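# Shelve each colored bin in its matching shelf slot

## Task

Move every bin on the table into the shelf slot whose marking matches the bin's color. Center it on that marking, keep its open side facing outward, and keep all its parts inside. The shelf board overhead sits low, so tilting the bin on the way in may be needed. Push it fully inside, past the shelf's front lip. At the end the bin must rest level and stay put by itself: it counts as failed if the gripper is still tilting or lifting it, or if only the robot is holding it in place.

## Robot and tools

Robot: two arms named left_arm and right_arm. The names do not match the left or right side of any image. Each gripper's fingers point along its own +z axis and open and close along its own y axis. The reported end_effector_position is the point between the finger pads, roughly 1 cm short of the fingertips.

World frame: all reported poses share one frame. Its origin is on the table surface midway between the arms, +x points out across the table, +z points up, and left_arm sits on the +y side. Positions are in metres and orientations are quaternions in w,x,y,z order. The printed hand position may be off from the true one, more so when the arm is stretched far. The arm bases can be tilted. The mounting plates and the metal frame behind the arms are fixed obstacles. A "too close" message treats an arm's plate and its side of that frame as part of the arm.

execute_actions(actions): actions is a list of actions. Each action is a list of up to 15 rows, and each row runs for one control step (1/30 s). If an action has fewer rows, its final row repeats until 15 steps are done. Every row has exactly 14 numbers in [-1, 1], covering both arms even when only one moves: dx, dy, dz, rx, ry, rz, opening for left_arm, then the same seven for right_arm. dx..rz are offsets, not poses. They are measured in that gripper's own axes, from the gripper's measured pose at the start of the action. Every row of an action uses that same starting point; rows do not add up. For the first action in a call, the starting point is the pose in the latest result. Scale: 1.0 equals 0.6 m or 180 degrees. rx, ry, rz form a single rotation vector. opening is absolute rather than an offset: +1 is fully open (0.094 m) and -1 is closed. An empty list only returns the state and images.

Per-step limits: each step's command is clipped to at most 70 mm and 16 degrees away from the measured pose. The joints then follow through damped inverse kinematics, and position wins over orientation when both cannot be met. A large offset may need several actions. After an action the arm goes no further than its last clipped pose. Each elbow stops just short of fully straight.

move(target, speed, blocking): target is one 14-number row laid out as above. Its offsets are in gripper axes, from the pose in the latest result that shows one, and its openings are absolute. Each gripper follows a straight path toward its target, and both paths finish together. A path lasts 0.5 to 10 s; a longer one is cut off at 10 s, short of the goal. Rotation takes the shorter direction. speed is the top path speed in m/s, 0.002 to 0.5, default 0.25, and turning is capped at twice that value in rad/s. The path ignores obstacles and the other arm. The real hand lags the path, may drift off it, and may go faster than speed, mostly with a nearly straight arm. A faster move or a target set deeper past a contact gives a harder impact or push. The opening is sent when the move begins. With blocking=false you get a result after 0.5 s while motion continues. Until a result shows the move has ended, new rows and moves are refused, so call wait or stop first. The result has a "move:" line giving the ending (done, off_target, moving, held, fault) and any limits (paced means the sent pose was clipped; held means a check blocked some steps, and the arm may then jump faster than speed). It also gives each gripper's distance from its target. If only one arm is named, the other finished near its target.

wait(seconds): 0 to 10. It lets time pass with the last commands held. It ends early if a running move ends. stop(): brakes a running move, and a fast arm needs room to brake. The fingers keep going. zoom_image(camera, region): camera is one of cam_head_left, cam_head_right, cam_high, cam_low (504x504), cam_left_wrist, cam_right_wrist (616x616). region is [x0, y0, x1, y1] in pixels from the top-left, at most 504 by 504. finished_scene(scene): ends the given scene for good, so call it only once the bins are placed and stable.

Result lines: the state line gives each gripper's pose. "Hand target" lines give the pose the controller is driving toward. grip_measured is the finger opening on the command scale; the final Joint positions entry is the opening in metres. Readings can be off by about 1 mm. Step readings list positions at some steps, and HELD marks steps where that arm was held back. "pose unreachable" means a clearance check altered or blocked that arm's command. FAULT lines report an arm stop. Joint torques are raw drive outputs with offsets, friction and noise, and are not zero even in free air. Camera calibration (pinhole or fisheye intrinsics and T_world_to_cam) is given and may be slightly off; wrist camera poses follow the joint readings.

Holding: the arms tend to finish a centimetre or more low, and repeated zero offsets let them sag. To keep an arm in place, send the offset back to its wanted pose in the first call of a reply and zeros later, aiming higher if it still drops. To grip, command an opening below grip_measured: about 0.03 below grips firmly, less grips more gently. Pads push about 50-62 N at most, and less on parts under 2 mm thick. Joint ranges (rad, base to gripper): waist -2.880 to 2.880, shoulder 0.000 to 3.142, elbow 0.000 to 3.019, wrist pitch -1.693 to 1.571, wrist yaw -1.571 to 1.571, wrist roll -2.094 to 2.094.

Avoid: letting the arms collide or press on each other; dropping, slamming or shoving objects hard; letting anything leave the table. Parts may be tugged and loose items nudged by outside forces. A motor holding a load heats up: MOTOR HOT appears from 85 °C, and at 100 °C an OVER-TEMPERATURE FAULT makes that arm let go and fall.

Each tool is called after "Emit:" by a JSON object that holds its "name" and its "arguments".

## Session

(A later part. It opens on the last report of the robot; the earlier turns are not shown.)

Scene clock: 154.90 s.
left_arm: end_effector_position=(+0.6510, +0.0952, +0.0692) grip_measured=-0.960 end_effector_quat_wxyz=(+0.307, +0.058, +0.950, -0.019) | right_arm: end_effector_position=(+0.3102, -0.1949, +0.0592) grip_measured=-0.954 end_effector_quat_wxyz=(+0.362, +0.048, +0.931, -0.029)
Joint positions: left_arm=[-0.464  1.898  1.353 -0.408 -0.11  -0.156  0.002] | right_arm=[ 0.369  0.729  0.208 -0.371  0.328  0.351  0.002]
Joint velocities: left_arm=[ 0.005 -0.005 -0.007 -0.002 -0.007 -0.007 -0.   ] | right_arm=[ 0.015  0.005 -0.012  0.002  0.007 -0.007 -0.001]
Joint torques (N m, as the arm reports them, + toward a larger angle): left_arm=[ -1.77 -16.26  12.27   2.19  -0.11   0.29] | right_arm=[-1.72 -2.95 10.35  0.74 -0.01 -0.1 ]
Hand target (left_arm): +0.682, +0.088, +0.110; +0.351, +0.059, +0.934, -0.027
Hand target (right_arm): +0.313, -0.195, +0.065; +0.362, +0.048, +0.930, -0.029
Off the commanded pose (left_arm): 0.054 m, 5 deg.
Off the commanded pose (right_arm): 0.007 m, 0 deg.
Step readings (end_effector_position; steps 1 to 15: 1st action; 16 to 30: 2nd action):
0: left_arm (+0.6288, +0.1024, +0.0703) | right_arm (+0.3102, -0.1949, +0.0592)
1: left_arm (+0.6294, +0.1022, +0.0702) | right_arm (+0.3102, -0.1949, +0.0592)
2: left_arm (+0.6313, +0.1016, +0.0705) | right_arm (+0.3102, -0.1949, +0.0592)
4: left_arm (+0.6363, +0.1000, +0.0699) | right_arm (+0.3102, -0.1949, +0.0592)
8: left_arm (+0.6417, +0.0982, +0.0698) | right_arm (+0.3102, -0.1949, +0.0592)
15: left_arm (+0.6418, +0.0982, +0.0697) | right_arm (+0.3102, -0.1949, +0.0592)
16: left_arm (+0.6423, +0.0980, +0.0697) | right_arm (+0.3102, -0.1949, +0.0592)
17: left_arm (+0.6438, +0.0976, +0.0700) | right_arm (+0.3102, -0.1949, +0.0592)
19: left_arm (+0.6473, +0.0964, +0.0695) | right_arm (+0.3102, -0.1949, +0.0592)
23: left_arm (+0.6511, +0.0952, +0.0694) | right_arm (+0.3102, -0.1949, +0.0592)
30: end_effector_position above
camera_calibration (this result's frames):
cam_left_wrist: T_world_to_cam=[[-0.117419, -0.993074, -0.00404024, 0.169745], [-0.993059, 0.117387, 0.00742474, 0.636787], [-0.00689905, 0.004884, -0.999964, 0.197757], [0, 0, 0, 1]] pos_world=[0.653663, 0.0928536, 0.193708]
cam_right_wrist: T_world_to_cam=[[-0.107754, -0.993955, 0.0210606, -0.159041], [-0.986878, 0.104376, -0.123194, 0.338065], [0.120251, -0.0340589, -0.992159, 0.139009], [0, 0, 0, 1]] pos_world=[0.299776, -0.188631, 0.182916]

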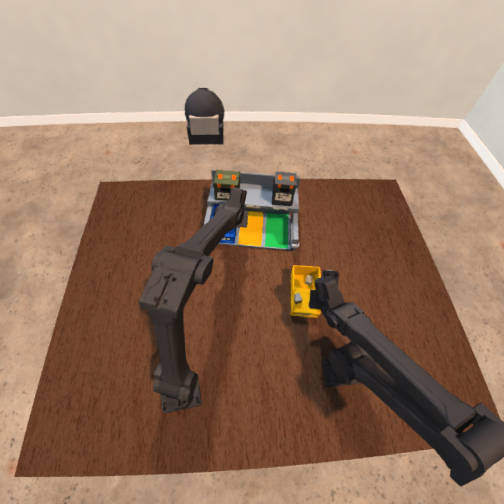

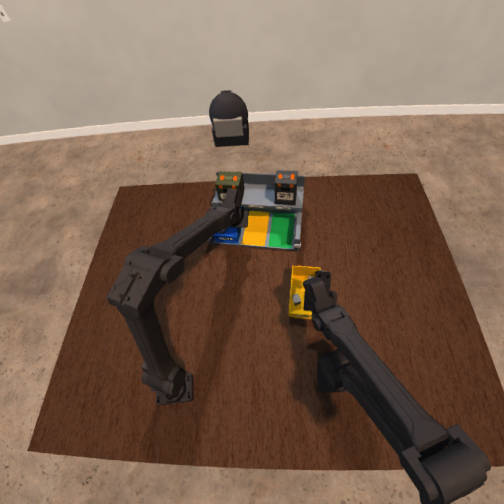

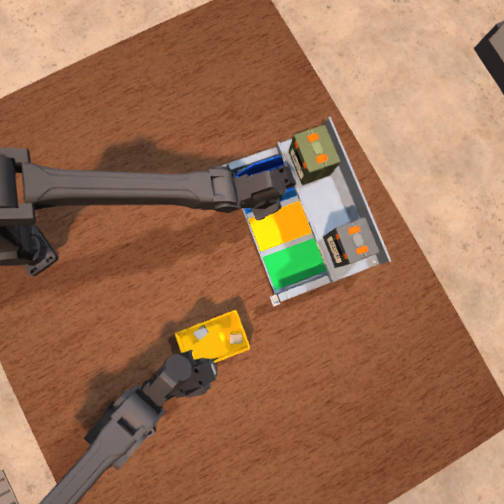

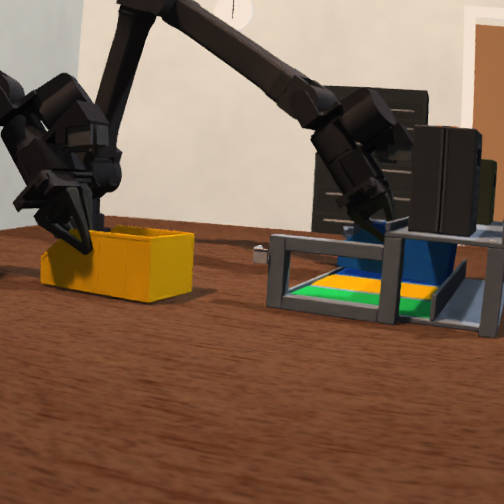

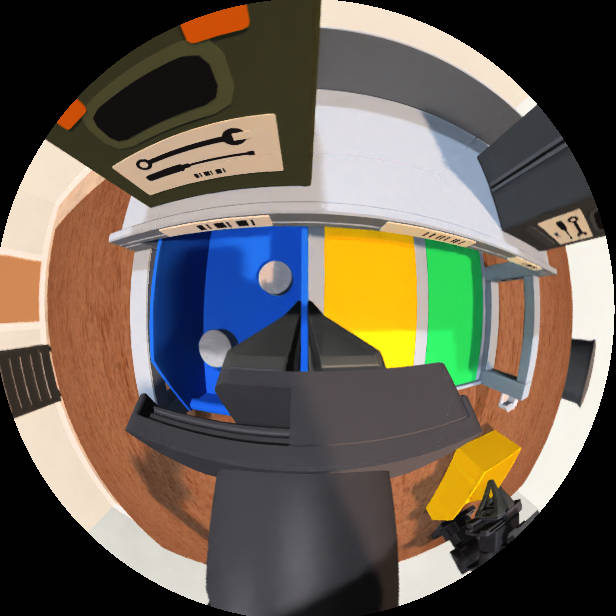

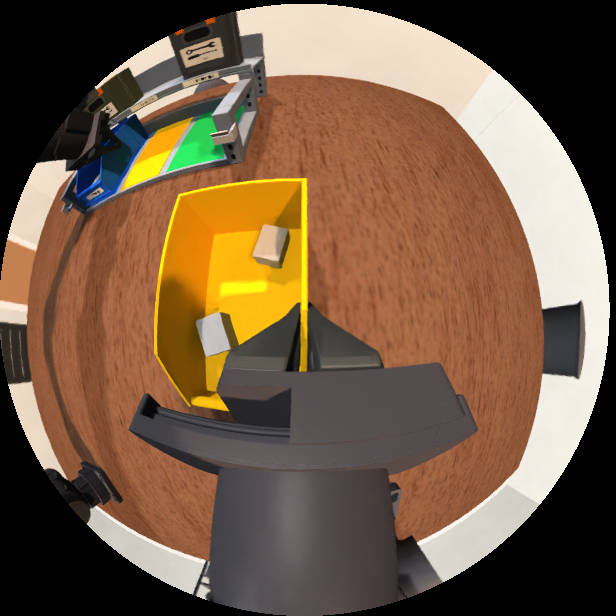

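Emit:
{"name": "execute_actions", "arguments": {"actions": [[[-0.08,-0.016,-0.006,0.004,-0.055,0,-1,-0.01,0,-0.005,0,0,0,-1]],[[-0.07,-0.012,-0.004,0.004,-0.04,0,-1,-0.01,0,-0.005,0,0,0,-1]],[[-0.04,0,-0.02,0,-0.015,0,-0.5,-0.01,0,-0.005,0,0,0,-1]]]}}

Emit:
{"name": "move", "arguments": {"target": [-0.06,0,-0.2,0,0,0,-0.5,-0.2,0.1,-0.03,-0.006,-0.01,0.012,-1], "speed": 0.15}}

Scene clock: 162.80 s.
left_arm: end_effector_position=(+0.6624, +0.0931, +0.0706) grip_measured=-0.502 end_effector_quat_wxyz=(+0.348, +0.053, +0.936, -0.020) | right_arm: end_effector_position=(+0.3102, -0.1949, +0.0592) grip_measured=-0.954 end_effector_quat_wxyz=(+0.362, +0.048, +0.931, -0.029)
Joint positions: left_arm=[-0.467  1.904  1.326 -0.291 -0.131 -0.156  0.023] | right_arm=[ 0.369  0.729  0.208 -0.371  0.328  0.351  0.002]
Joint velocities: left_arm=[-0.005 -0.005  0.027 -0.017 -0.095 -0.037  0.   ] | right_arm=[-0.005 -0.005 -0.002 -0.027  0.066 -0.037 -0.   ]
Joint torques (N m, as the arm reports them, + toward a larger angle): left_arm=[ -0.83 -17.55   8.55   1.82  -0.16   0.19] | right_arm=[-1.75 -2.93 10.35  0.76 -0.01 -0.1 ]
Hand target (left_arm): +0.672, +0.092, +0.096; +0.370, +0.053, +0.927, -0.023
Hand target (right_arm): +0.313, -0.195, +0.065; +0.362, +0.048, +0.930, -0.029
Off the commanded pose (left_arm): 0.027 m, 3 deg.
Off the commanded pose (right_arm): 0.007 m, 0 deg.
Step readings (end_effector_position; steps 1 to 15: 1st action; 16 to 30: 2nd action; 31 to 45: 3rd action):
0: left_arm (+0.6510, +0.0952, +0.0692) | right_arm (+0.3102, -0.1949, +0.0592)
1: left_arm (+0.6538, +0.0952, +0.0708) | right_arm (+0.3102, -0.1949, +0.0592)
2: left_arm (+0.6584, +0.0945, +0.0728) | right_arm (+0.3102, -0.1949, +0.0592)
4: left_arm (+0.6633, +0.0932, +0.0739) | right_arm (+0.3102, -0.1949, +0.0592)
8: left_arm (+0.6628, +0.0926, +0.0723) | right_arm (+0.3102, -0.1949, +0.0592)
15: left_arm (+0.6630, +0.0925, +0.0724) | right_arm (+0.3102, -0.1949, +0.0592)
16: left_arm (+0.6633, +0.0926, +0.0725) | right_arm (+0.3102, -0.1949, +0.0592)
17: left_arm (+0.6630, +0.0925, +0.0719) | right_arm (+0.3102, -0.1949, +0.0592)
19: left_arm (+0.6628, +0.0925, +0.0710) | right_arm (+0.3102, -0.1949, +0.0592)
23: left_arm (+0.6628, +0.0924, +0.0708) | right_arm (+0.3102, -0.1949, +0.0592)
30: left_arm (+0.6628, +0.0924, +0.0708) | right_arm (+0.3102, -0.1949, +0.0592)
31: left_arm (+0.6622, +0.0927, +0.0700) | right_arm (+0.3102, -0.1949, +0.0592)
32: left_arm (+0.6623, +0.0929, +0.0701) | right_arm (+0.3102, -0.1949, +0.0592)
34: left_arm (+0.6624, +0.0930, +0.0706) | right_arm (+0.3102, -0.1949, +0.0592)
38: left_arm (+0.6624, +0.0931, +0.0706) | right_arm (+0.3102, -0.1949, +0.0592)
45: end_effector_position above
camera_calibration (this result's frames):
cam_left_wrist: T_world_to_cam=[[-0.107347, -0.994216, -0.00338638, 0.162377], [-0.991132, 0.107281, -0.0784105, 0.653996], [0.0783203, -0.00506079, -0.996915, 0.143522], [0, 0, 0, 1]] pos_world=[0.654387, 0.0920025, 0.194909]
cam_right_wrist: T_world_to_cam=[[-0.107754, -0.993955, 0.0210606, -0.159041], [-0.986878, 0.104376, -0.123194, 0.338065], [0.120251, -0.0340589, -0.992159, 0.139009], [0, 0, 0, 1]] pos_world=[0.299776, -0.188631, 0.182916]

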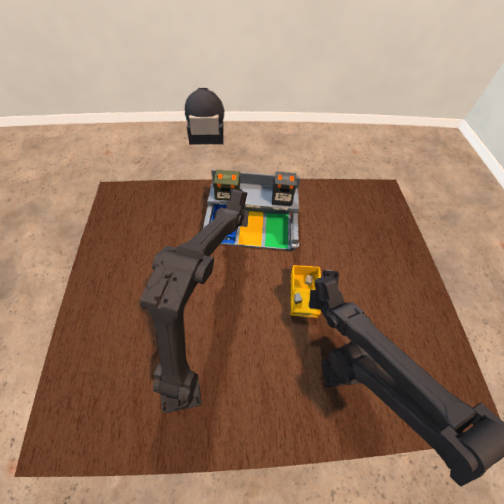

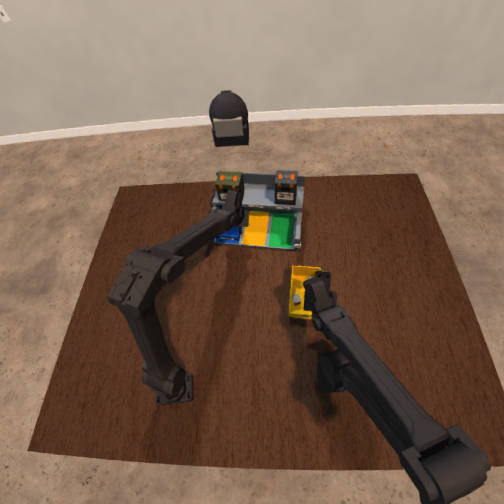

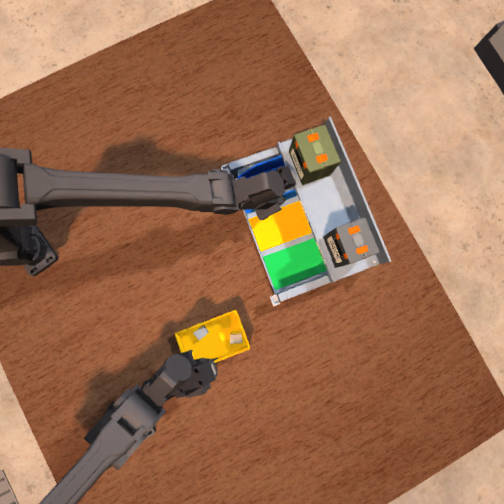

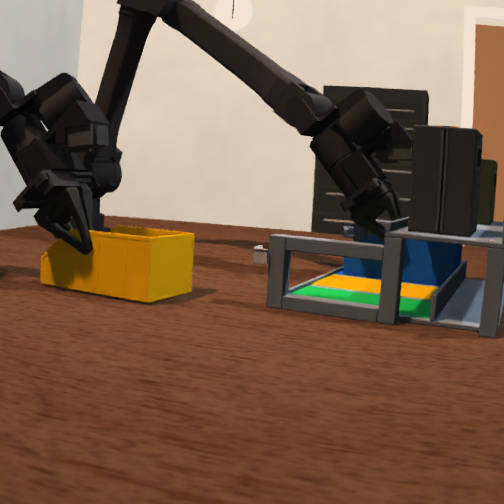

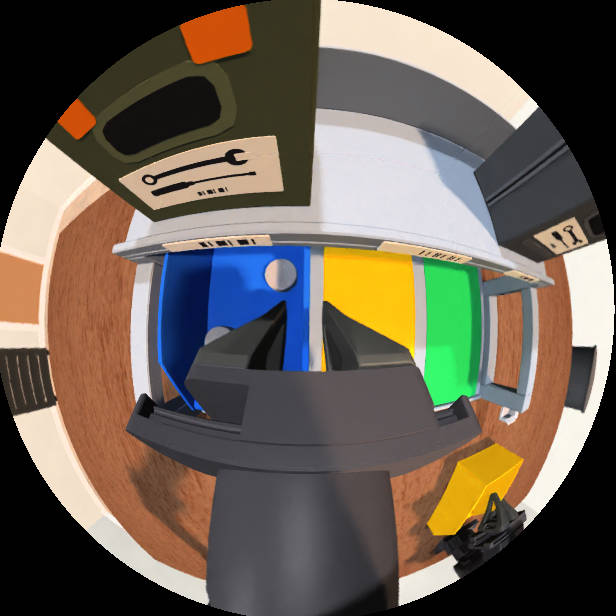

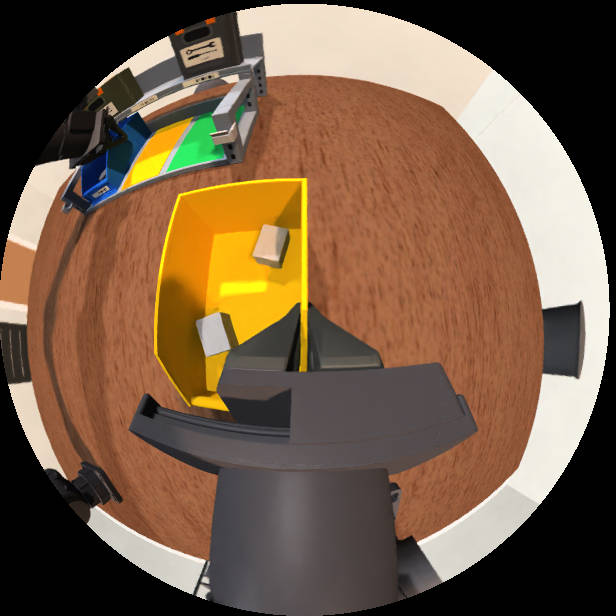

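Scene clock: 164.20 s.
left_arm: end_effector_position=(+0.6139, +0.1033, +0.1754) grip_measured=-0.502 end_effector_quat_wxyz=(+0.345, +0.056, +0.937, -0.017) | right_arm: end_effector_position=(+0.3675, -0.1562, +0.1107) grip_measured=-0.954 end_effector_quat_wxyz=(+0.339, +0.046, +0.939, -0.037)
Joint positions: left_arm=[-0.478  1.666  1.297 -0.507 -0.14  -0.156  0.023] | right_arm=[ 0.433  0.942  0.471 -0.49   0.362  0.41   0.002]
Joint velocities: left_arm=[-0.005 -0.015  0.002 -0.002 -0.037  0.007 -0.   ] | right_arm=[ 0.005  0.005 -0.007  0.002  0.037  0.037  0.001]
Joint torques (N m, as the arm reports them, + toward a larger angle): left_arm=[ -1.97 -14.46   8.28   0.96  -0.19  -0.05] | right_arm=[-0.47 -6.34 15.45  1.42  0.41  0.18]
Hand target (left_arm): +0.611, +0.099, +0.185; +0.348, +0.053, +0.936, -0.020
Hand target (right_arm): +0.391, -0.143, +0.152; +0.377, +0.062, +0.924, -0.013
Off the commanded pose (left_arm): 0.011 m, 1 deg.
Off the commanded pose (right_arm): 0.051 m, 6 deg.
move: off_target (left_arm, right_arm)
camera_calibration (this result's frames):
cam_left_wrist: T_world_to_cam=[[-0.112393, -0.993598, -0.0114778, 0.172161], [-0.990936, 0.112933, -0.0727448, 0.611419], [0.0735753, 0.00319775, -0.997285, 0.253986], [0, 0, 0, 1]] pos_world=[0.60654, 0.101198, 0.29975]
cam_right_wrist: T_world_to_cam=[[-0.106849, -0.993491, 0.0394954, -0.117836], [-0.991687, 0.103622, -0.0762881, 0.393309], [0.0716989, -0.0473184, -0.996303, 0.200795], [0, 0, 0, 1]] pos_world=[0.363052, -0.148323, 0.234712]

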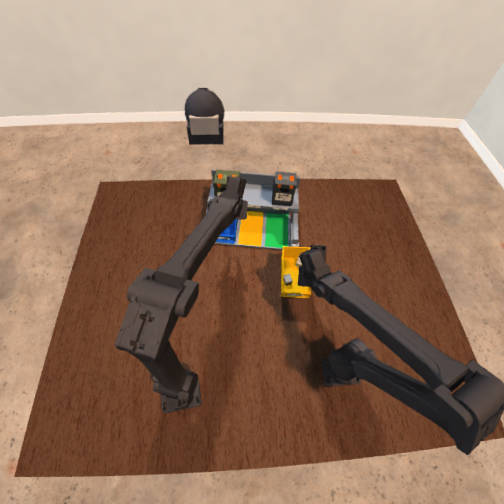

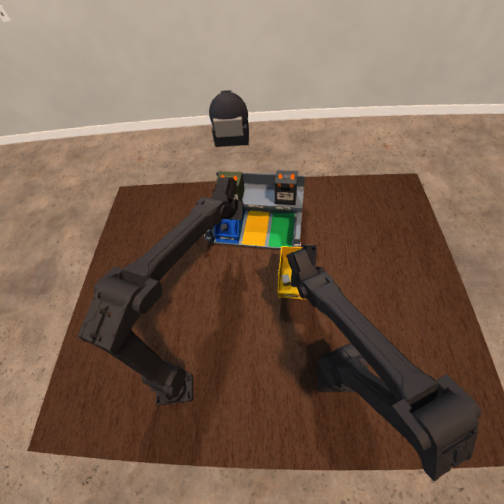

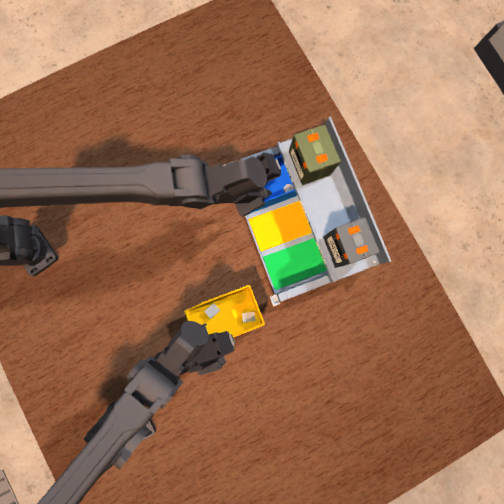

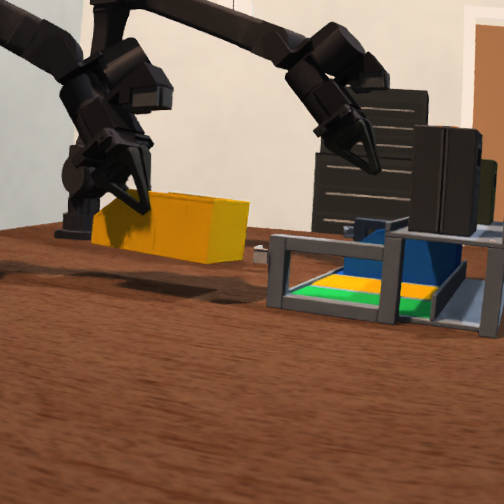

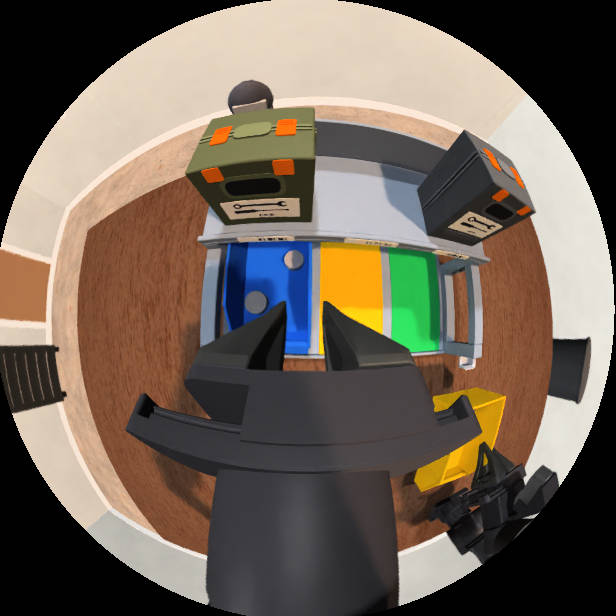

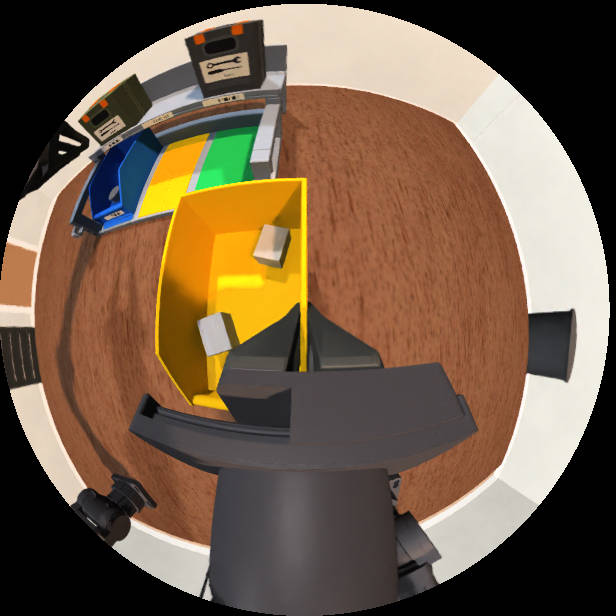

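Emit:
{"name": "move", "arguments": {"target": [0.25,0.4,-0.3,0,0,0,-0.5,-0.147,0.31,0,-0.019,-0.03,0.03,-1], "speed": 0.25}}

Emit:
{"name": "zoom_image", "arguments": {"camera": "cam_head_left", "region": [180, 160, 320, 300]}}

Scene clock: 172.07 s.
left_arm: end_effector_position=(+0.4130, +0.3711, +0.2128) grip_measured=-0.502 end_effector_quat_wxyz=(+0.348, +0.045, +0.936, -0.020) | right_arm: end_effector_position=(+0.4338, -0.0005, +0.1166) grip_measured=-0.954 end_effector_quat_wxyz=(+0.351, +0.055, +0.934, -0.027)
Joint positions: left_arm=[ 0.164  1.068  0.819 -0.656  0.27   0.317  0.023] | right_arm=[ 0.741  1.38   0.814 -0.491  0.529  0.712  0.002]
Joint velocities: left_arm=[-0.005 -0.015 -0.017 -0.007  0.037  0.066 -0.   ] | right_arm=[ 0.015 -0.015 -0.027 -0.017  0.037  0.051 -0.   ]
Joint torques (N m, as the arm reports them, + toward a larger angle): left_arm=[-1.37 -5.43  8.02  0.62  0.26  0.25] | right_arm=[ -0.75 -14.47  14.93   1.23   0.71   0.16]
Hand target (left_arm): +0.411, +0.368, +0.214; +0.345, +0.055, +0.937, -0.020
Hand target (right_arm): +0.454, +0.020, +0.160; +0.383, +0.078, +0.920, +0.007
Off the commanded pose (left_arm): 0.005 m, 1 deg.
Off the commanded pose (right_arm): 0.054 m, 6 deg.
move: off_target (right_arm)
camera_calibration (this result's frames):
cam_left_wrist: T_world_to_cam=[[-0.092895, -0.995675, 0.00132573, 0.406067], [-0.992638, 0.0925076, -0.0781765, 0.394239], [0.0777157, -0.00857817, -0.996939, 0.307798], [0, 0, 0, 1]] pos_world=[0.405137, 0.370481, 0.337137]
cam_right_wrist: T_world_to_cam=[[-0.118587, -0.992863, 0.0126764, 0.0519143], [-0.988091, 0.116737, -0.100245, 0.444604], [0.0980495, -0.0244132, -0.994882, 0.19768], [0, 0, 0, 1]] pos_world=[0.426083, 0.00446808, 0.24058]

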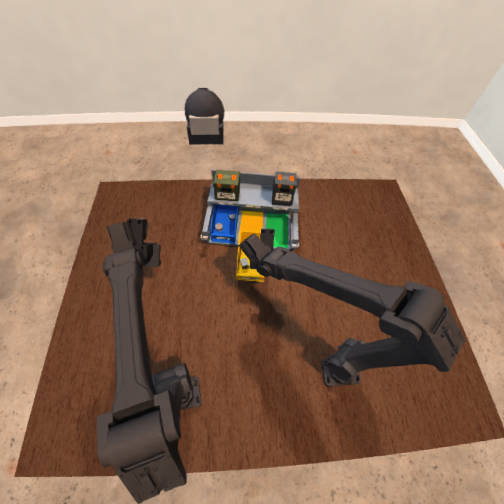

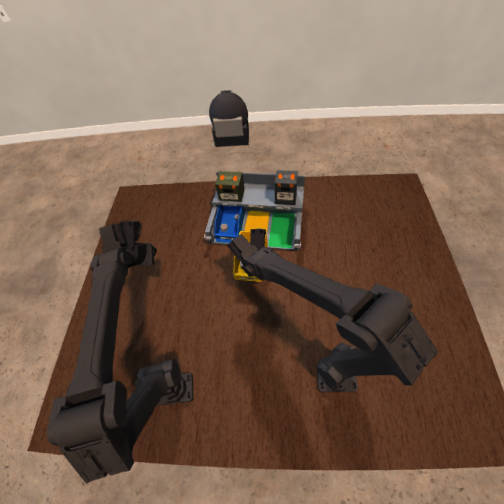

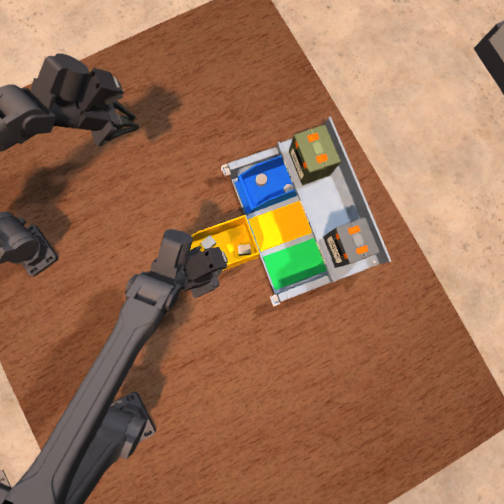

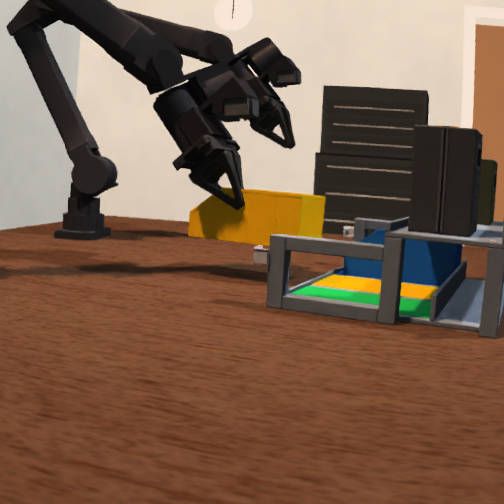

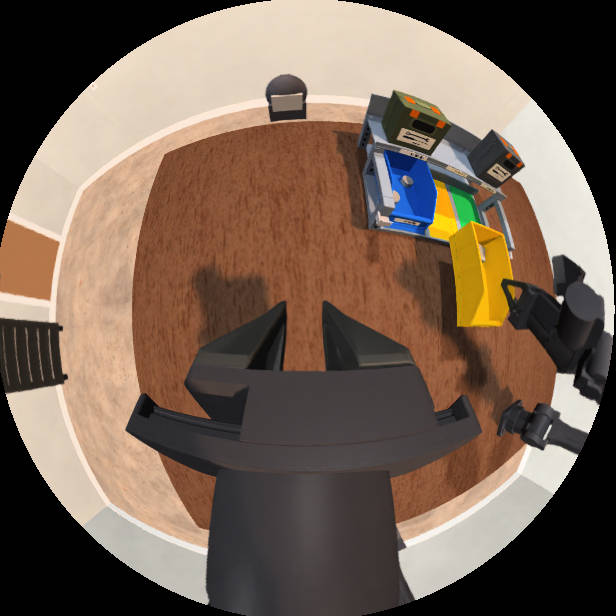

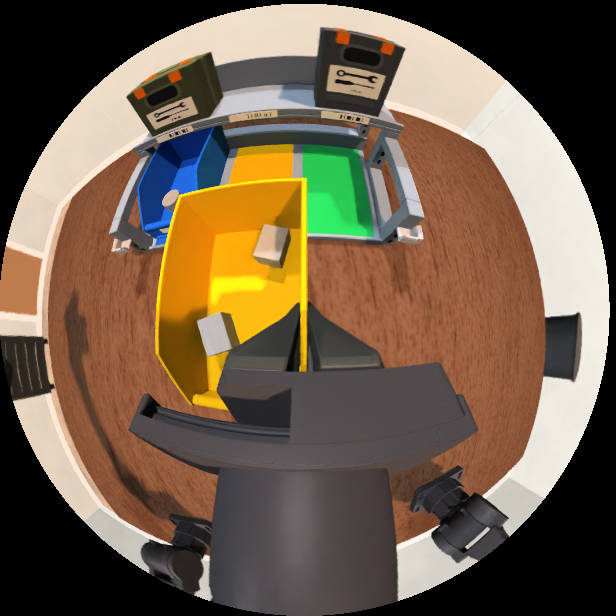

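Region (180, 160, 320, 300) of cam_head_left's 504x504 image, scaled by 3.600, with more detail than that image has.

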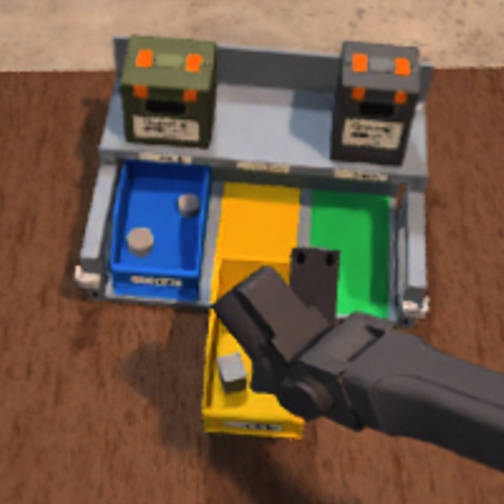

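Emit:
{"name": "move", "arguments": {"target": [0,0,0,0,0,0,-0.5,-0.205,0.04,0.108,-0.017,-0.003,0.015,-1], "speed": 0.15}}

Scene clock: 180.23 s.
left_arm: end_effector_position=(+0.4130, +0.3711, +0.2128) grip_measured=-0.502 end_effector_quat_wxyz=(+0.348, +0.046, +0.936, -0.019) | right_arm: end_effector_position=(+0.4522, -0.0235, +0.0813) grip_measured=-0.954 end_effector_quat_wxyz=(+0.293, +0.040, +0.955, -0.035)
Joint positions: left_arm=[ 0.164  1.068  0.819 -0.656  0.27   0.32   0.023] | right_arm=[ 0.636  1.459  0.831 -0.496  0.414  0.621  0.002]
Joint velocities: left_arm=[-0.005 -0.015 -0.007  0.007 -0.066 -0.037 -0.   ] | right_arm=[ 0.005 -0.005 -0.027  0.012 -0.066 -0.037  0.001]
Joint torques (N m, as the arm reports them, + toward a larger angle): left_arm=[-1.44 -4.78  8.35  1.4   0.17  0.05] | right_arm=[ -4.85 -12.    16.31   5.4    0.42  -0.29]
Hand target (left_arm): +0.413, +0.371, +0.213; +0.348, +0.045, +0.936, -0.020
Hand target (right_arm): +0.512, -0.010, +0.128; +0.360, +0.067, +0.931, +0.003
Off the commanded pose (left_arm): 0.000 m, 0 deg.
Off the commanded pose (right_arm): 0.140 m, 10 deg; position clipped at the last step of the last action.
move: off_target (right_arm); limits=paced
camera_calibration (this result's frames):
cam_left_wrist: T_world_to_cam=[[-0.0949083, -0.995486, -0.000418161, 0.4072], [-0.992435, 0.0946502, -0.0781959, 0.393363], [0.0778825, -0.00700644, -0.996938, 0.307145], [0, 0, 0, 1]] pos_world=[0.405113, 0.370282, 0.337135]
cam_right_wrist: T_world_to_cam=[[-0.0935156, -0.994634, 0.0442519, 0.0177884], [-0.995291, 0.0945315, 0.0214454, 0.454824], [-0.0255136, -0.042038, -0.99879, 0.215996], [0, 0, 0, 1]] pos_world=[0.459856, -0.0162222, 0.205193]

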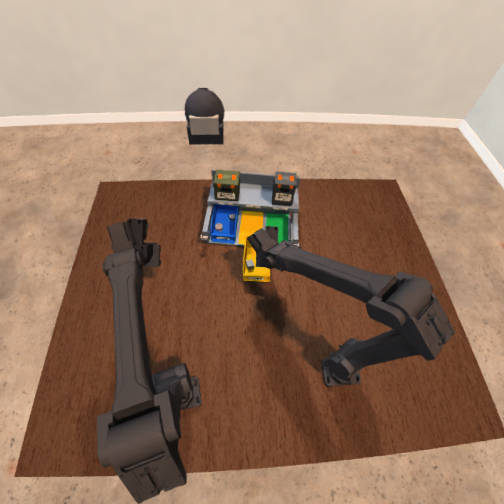

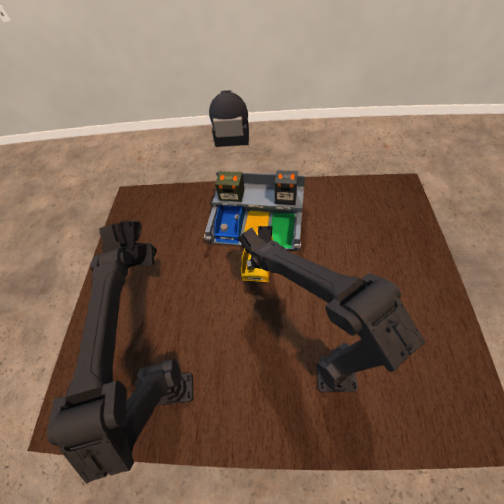

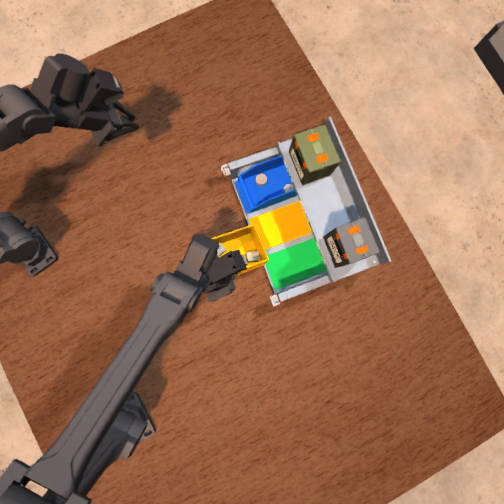

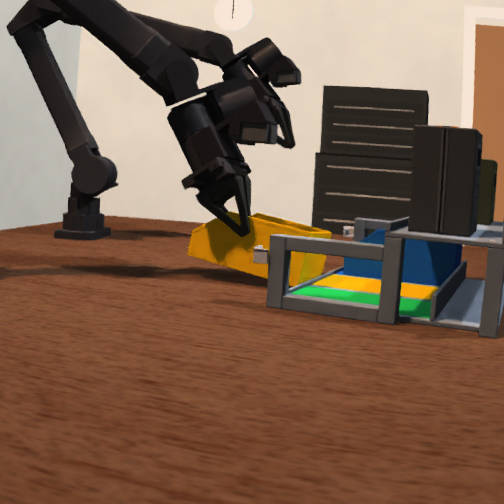

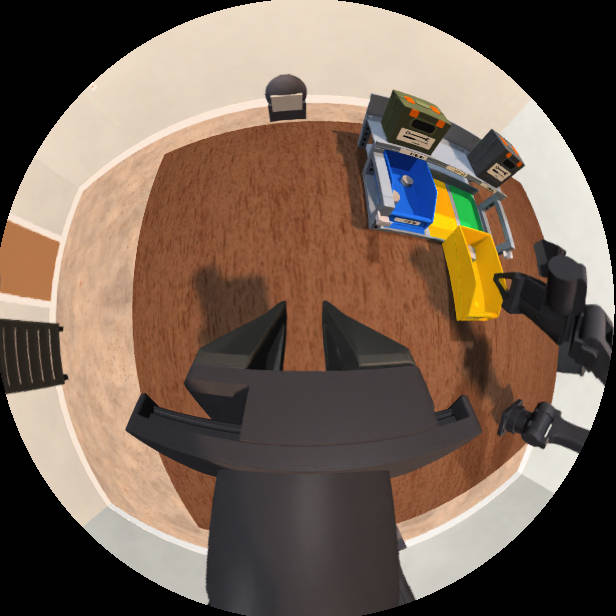

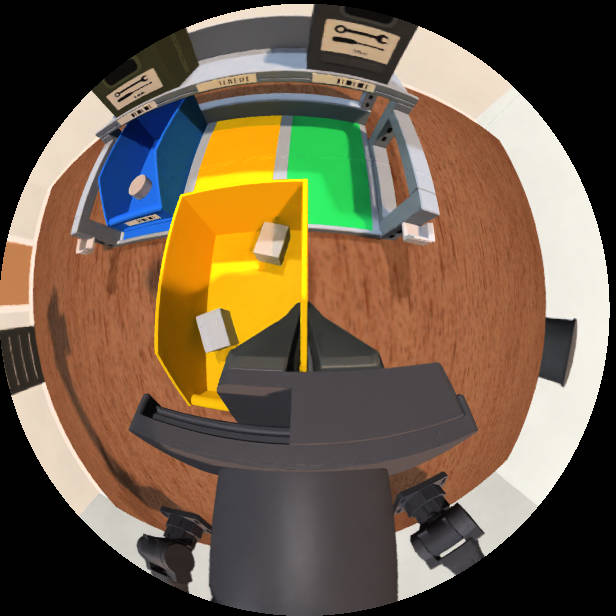

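Emit:
{"name": "execute_actions", "arguments": {"actions": [[[0,0,0,0,0,0,-0.5,-0.05,0.03,-0.065,-0.015,-0.04,0.02,-1],[0,0,0,0,0,0,-0.5,-0.05,0.03,-0.065,-0.015,-0.04,0.02,-1],[0,0,0,0,0,0,-0.5,-0.06,0.04,-0.075,-0.02,-0.045,0.025,-1],[0,0,0,0,0,0,-0.5,-0.07,0.055,-0.09,-0.02,-0.05,0.025,-1],[0,0,0,0,0,0,-0.5,-0.082,0.077,-0.106,-0.024,-0.055,0.031,-1]]]}}

Scene clock: 186.77 s.
left_arm: end_effector_position=(+0.4130, +0.3711, +0.2128) grip_measured=-0.502 end_effector_quat_wxyz=(+0.348, +0.046, +0.936, -0.019) | right_arm: end_effector_position=(+0.4365, +0.0059, +0.1112) grip_measured=-0.954 end_effector_quat_wxyz=(+0.339, +0.041, +0.940, -0.024)
Joint positions: left_arm=[ 0.164  1.068  0.819 -0.656  0.27   0.32   0.023] | right_arm=[ 0.738  1.403  0.831 -0.496  0.5    0.69   0.002]
Joint velocities: left_arm=[-0.005 -0.015  0.002  0.007  0.022 -0.081 -0.   ] | right_arm=[-0.005 -0.005  0.012 -0.007  0.022  0.007 -0.   ]
Joint torques (N m, as the arm reports them, + toward a larger angle): left_arm=[-0.98 -4.33  8.1   1.49  0.14  0.16] | right_arm=[ -1.39 -16.51  15.09   1.39   0.59   0.14]
Hand target (left_arm): +0.413, +0.371, +0.213; +0.348, +0.046, +0.936, -0.019
Hand target (right_arm): +0.459, +0.024, +0.159; +0.376, +0.071, +0.924, +0.013
Off the commanded pose (left_arm): 0.000 m, 0 deg.
Off the commanded pose (right_arm): 0.058 m, 7 deg.
Step readings (end_effector_position):
0: left_arm (+0.4130, +0.3711, +0.2128) | right_arm (+0.4522, -0.0235, +0.0813)
1: left_arm (+0.4130, +0.3711, +0.2128) | right_arm (+0.4514, -0.0236, +0.0834)
2: left_arm (+0.4130, +0.3711, +0.2128) | right_arm (+0.4494, -0.0241, +0.0851)
4: left_arm (+0.4130, +0.3711, +0.2128) | right_arm (+0.4464, -0.0208, +0.0916)
8: left_arm (+0.4130, +0.3711, +0.2128) | right_arm (+0.4394, -0.0037, +0.1061)
15: end_effector_position above
camera_calibration (this result's frames):
cam_left_wrist: T_world_to_cam=[[-0.0949083, -0.995486, -0.000418161, 0.4072], [-0.992435, 0.0946502, -0.0781959, 0.393363], [0.0778825, -0.00700644, -0.996938, 0.307145], [0, 0, 0, 1]] pos_world=[0.405113, 0.370282, 0.337135]
cam_right_wrist: T_world_to_cam=[[-0.0906205, -0.995707, 0.0188535, 0.0457597], [-0.993294, 0.0890037, -0.0737918, 0.445505], [0.071797, -0.0254141, -0.997095, 0.203878], [0, 0, 0, 1]] pos_world=[0.432026, 0.011093, 0.235298]

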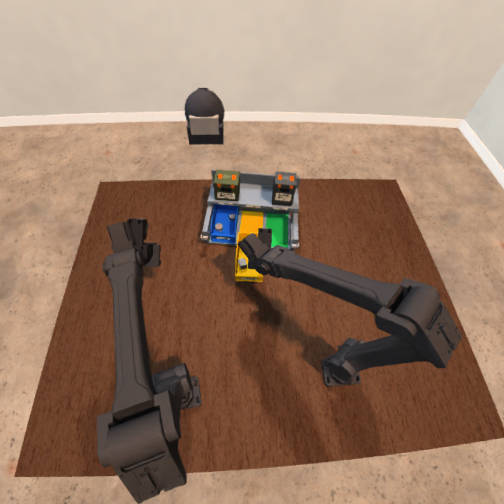

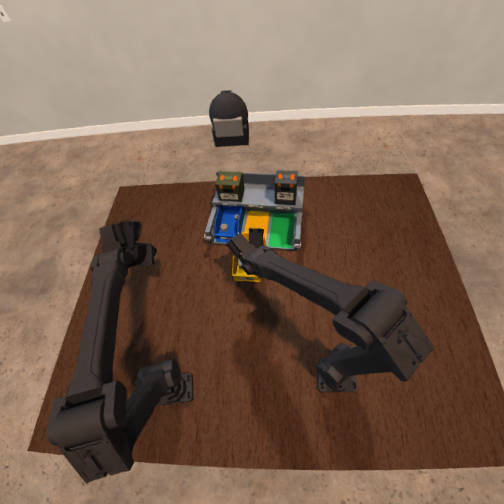

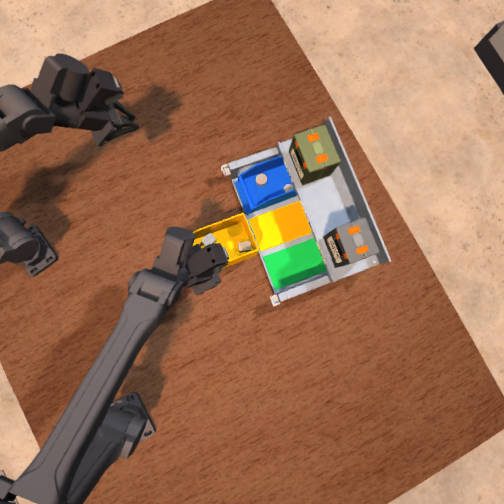

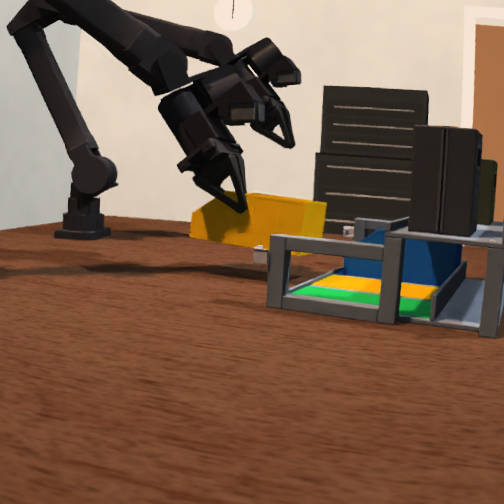

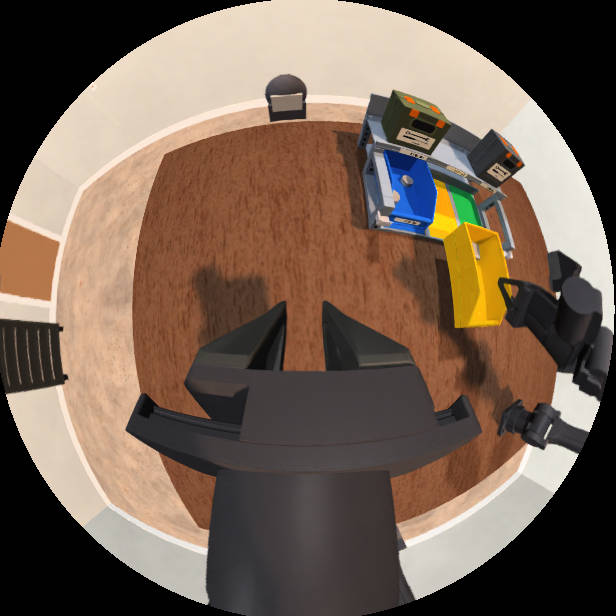

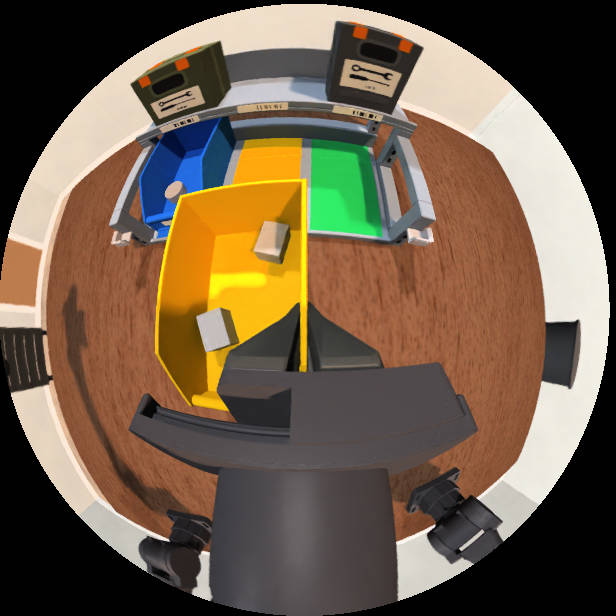

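Emit:
{"name": "execute_actions", "arguments": {"actions": [[[0,0,0,0,0,0,-0.5,-0.11,0.033,-0.03,-0.018,-0.035,0.024,-1]],[[0,0,0,0,0,0,-0.5,-0.12,0.03,-0.013,-0.017,-0.03,0.02,-1]],[[0,0,0,0,0,0,-0.5,-0.12,0.03,-0.013,-0.017,-0.028,0.018,-1]]]}}

Scene clock: 197.67 s.
left_arm: end_effector_position=(+0.4130, +0.3711, +0.2128) grip_measured=-0.502 end_effector_quat_wxyz=(+0.348, +0.046, +0.936, -0.019) | right_arm: end_effector_position=(+0.4742, -0.0153, +0.1172) grip_measured=-0.954 end_effector_quat_wxyz=(+0.335, +0.038, +0.940, -0.041)
Joint positions: left_arm=[ 0.164  1.068  0.819 -0.656  0.27   0.32   0.023] | right_arm=[ 0.643  1.442  0.888 -0.496  0.473  0.591  0.002]
Joint velocities: left_arm=[ 0.005 -0.005 -0.007  0.002 -0.051  0.051 -0.001] | right_arm=[ 0.005 -0.015 -0.012 -0.002 -0.037 -0.022 -0.001]
Joint torques (N m, as the arm reports them, + toward a larger angle): left_arm=[-1.08 -5.21  8.09  1.44  0.15  0.06] | right_arm=[ -1.84 -16.01  15.47   2.37   0.33  -0.09]
Hand target (left_arm): +0.413, +0.371, +0.213; +0.348, +0.046, +0.936, -0.019
Hand target (right_arm): +0.504, +0.003, +0.167; +0.382, +0.056, +0.923, -0.005
Off the commanded pose (left_arm): 0.000 m, 0 deg.
Off the commanded pose (right_arm): 0.063 m, 7 deg.
Step readings (end_effector_position; steps 1 to 15: 1st action; 16 to 30: 2nd action; 31 to 45: 3rd action):
0: left_arm (+0.4130, +0.3711, +0.2128) | right_arm (+0.4365, +0.0059, +0.1112)
1: left_arm (+0.4130, +0.3711, +0.2128) | right_arm (+0.4367, +0.0055, +0.1113)
2: left_arm (+0.4130, +0.3711, +0.2128) | right_arm (+0.4371, +0.0048, +0.1114)
4: left_arm (+0.4130, +0.3711, +0.2128) | right_arm (+0.4383, +0.0028, +0.1115)
8: left_arm (+0.4130, +0.3711, +0.2128) | right_arm (+0.4400, -0.0001, +0.1115)
15: left_arm (+0.4130, +0.3711, +0.2128) | right_arm (+0.4402, -0.0004, +0.1115)
16: left_arm (+0.4130, +0.3711, +0.2128) | right_arm (+0.4409, -0.0006, +0.1115)
17: left_arm (+0.4130, +0.3711, +0.2128) | right_arm (+0.4423, -0.0009, +0.1115)
19: left_arm (+0.4130, +0.3711, +0.2128) | right_arm (+0.4477, -0.0040, +0.1125)
23: left_arm (+0.4130, +0.3711, +0.2128) | right_arm (+0.4560, -0.0096, +0.1146)
30: left_arm (+0.4130, +0.3711, +0.2128) | right_arm (+0.4565, -0.0096, +0.1145)
31: left_arm (+0.4130, +0.3711, +0.2128) | right_arm (+0.4572, -0.0095, +0.1145)
32: left_arm (+0.4130, +0.3711, +0.2128) | right_arm (+0.4588, -0.0092, +0.1143)
34: left_arm (+0.4130, +0.3711, +0.2128) | right_arm (+0.4646, -0.0109, +0.1150)
38: left_arm (+0.4130, +0.3711, +0.2128) | right_arm (+0.4735, -0.0153, +0.1170)
45: end_effector_position above
camera_calibration (this result's frames):
cam_left_wrist: T_world_to_cam=[[-0.0949083, -0.995486, -0.000418161, 0.4072], [-0.992435, 0.0946502, -0.0781959, 0.393363], [0.0778825, -0.00700644, -0.996938, 0.307145], [0, 0, 0, 1]] pos_world=[0.405113, 0.370282, 0.337135]
cam_right_wrist: T_world_to_cam=[[-0.0957688, -0.994043, 0.0520224, 0.0265815], [-0.993415, 0.0921453, -0.0680821, 0.484735], [0.0628829, -0.0582, -0.996322, 0.210213], [0, 0, 0, 1]] pos_world=[0.47087, -0.00600848, 0.241059]

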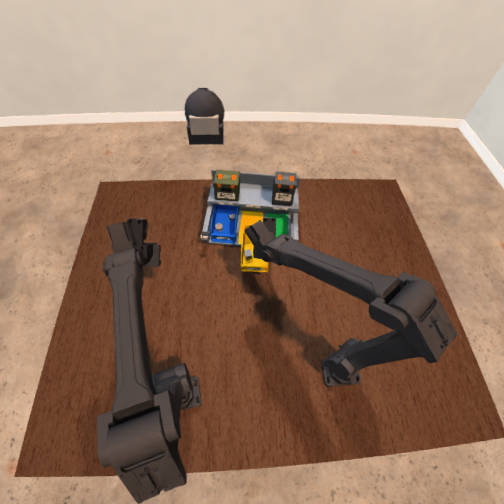

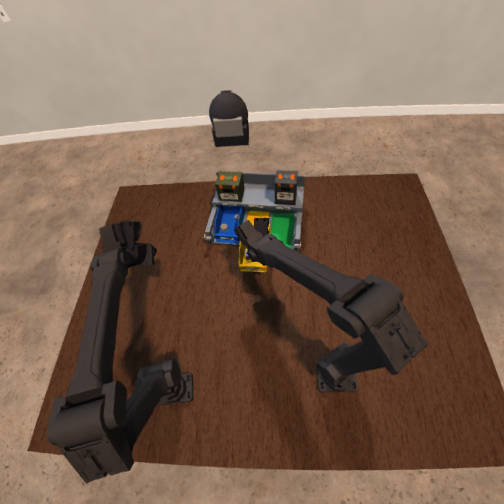

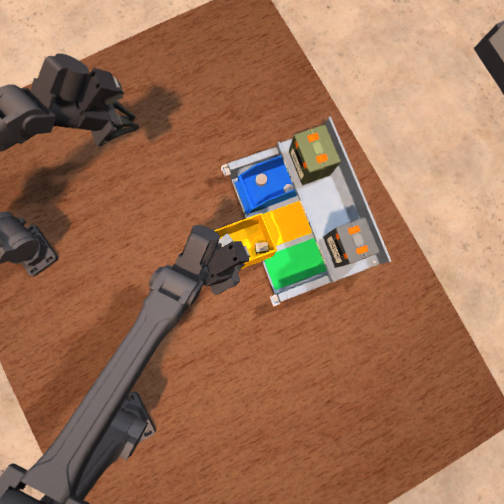

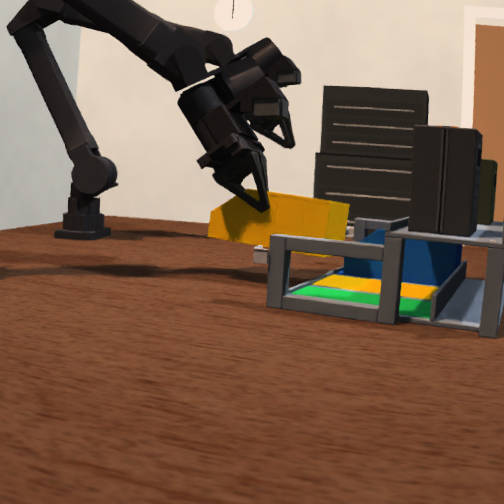

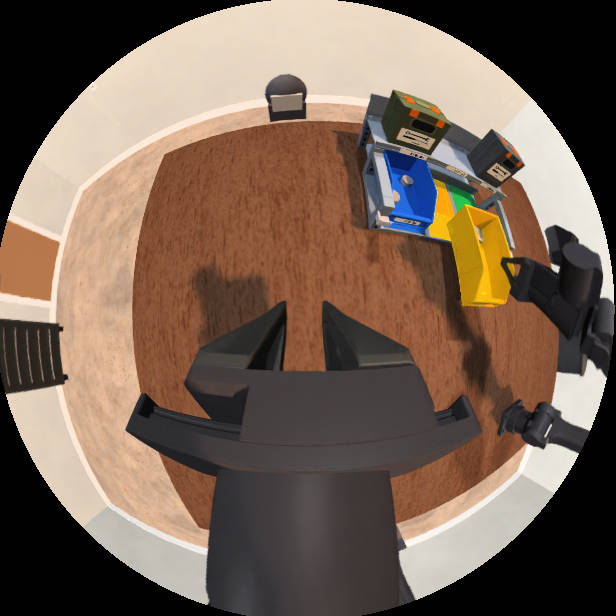

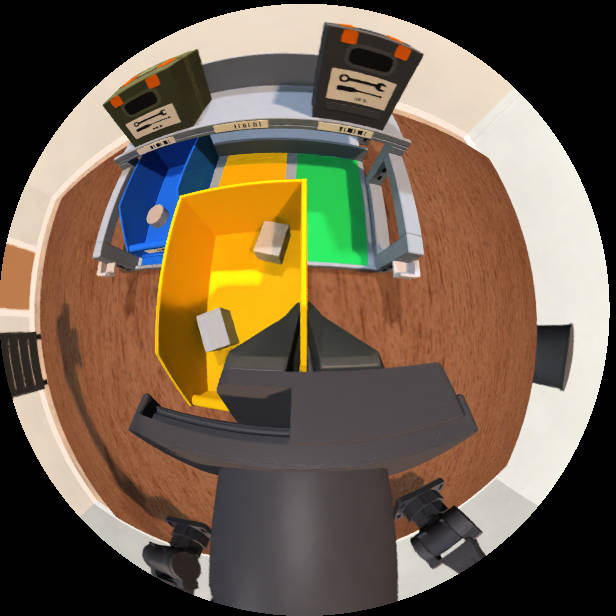

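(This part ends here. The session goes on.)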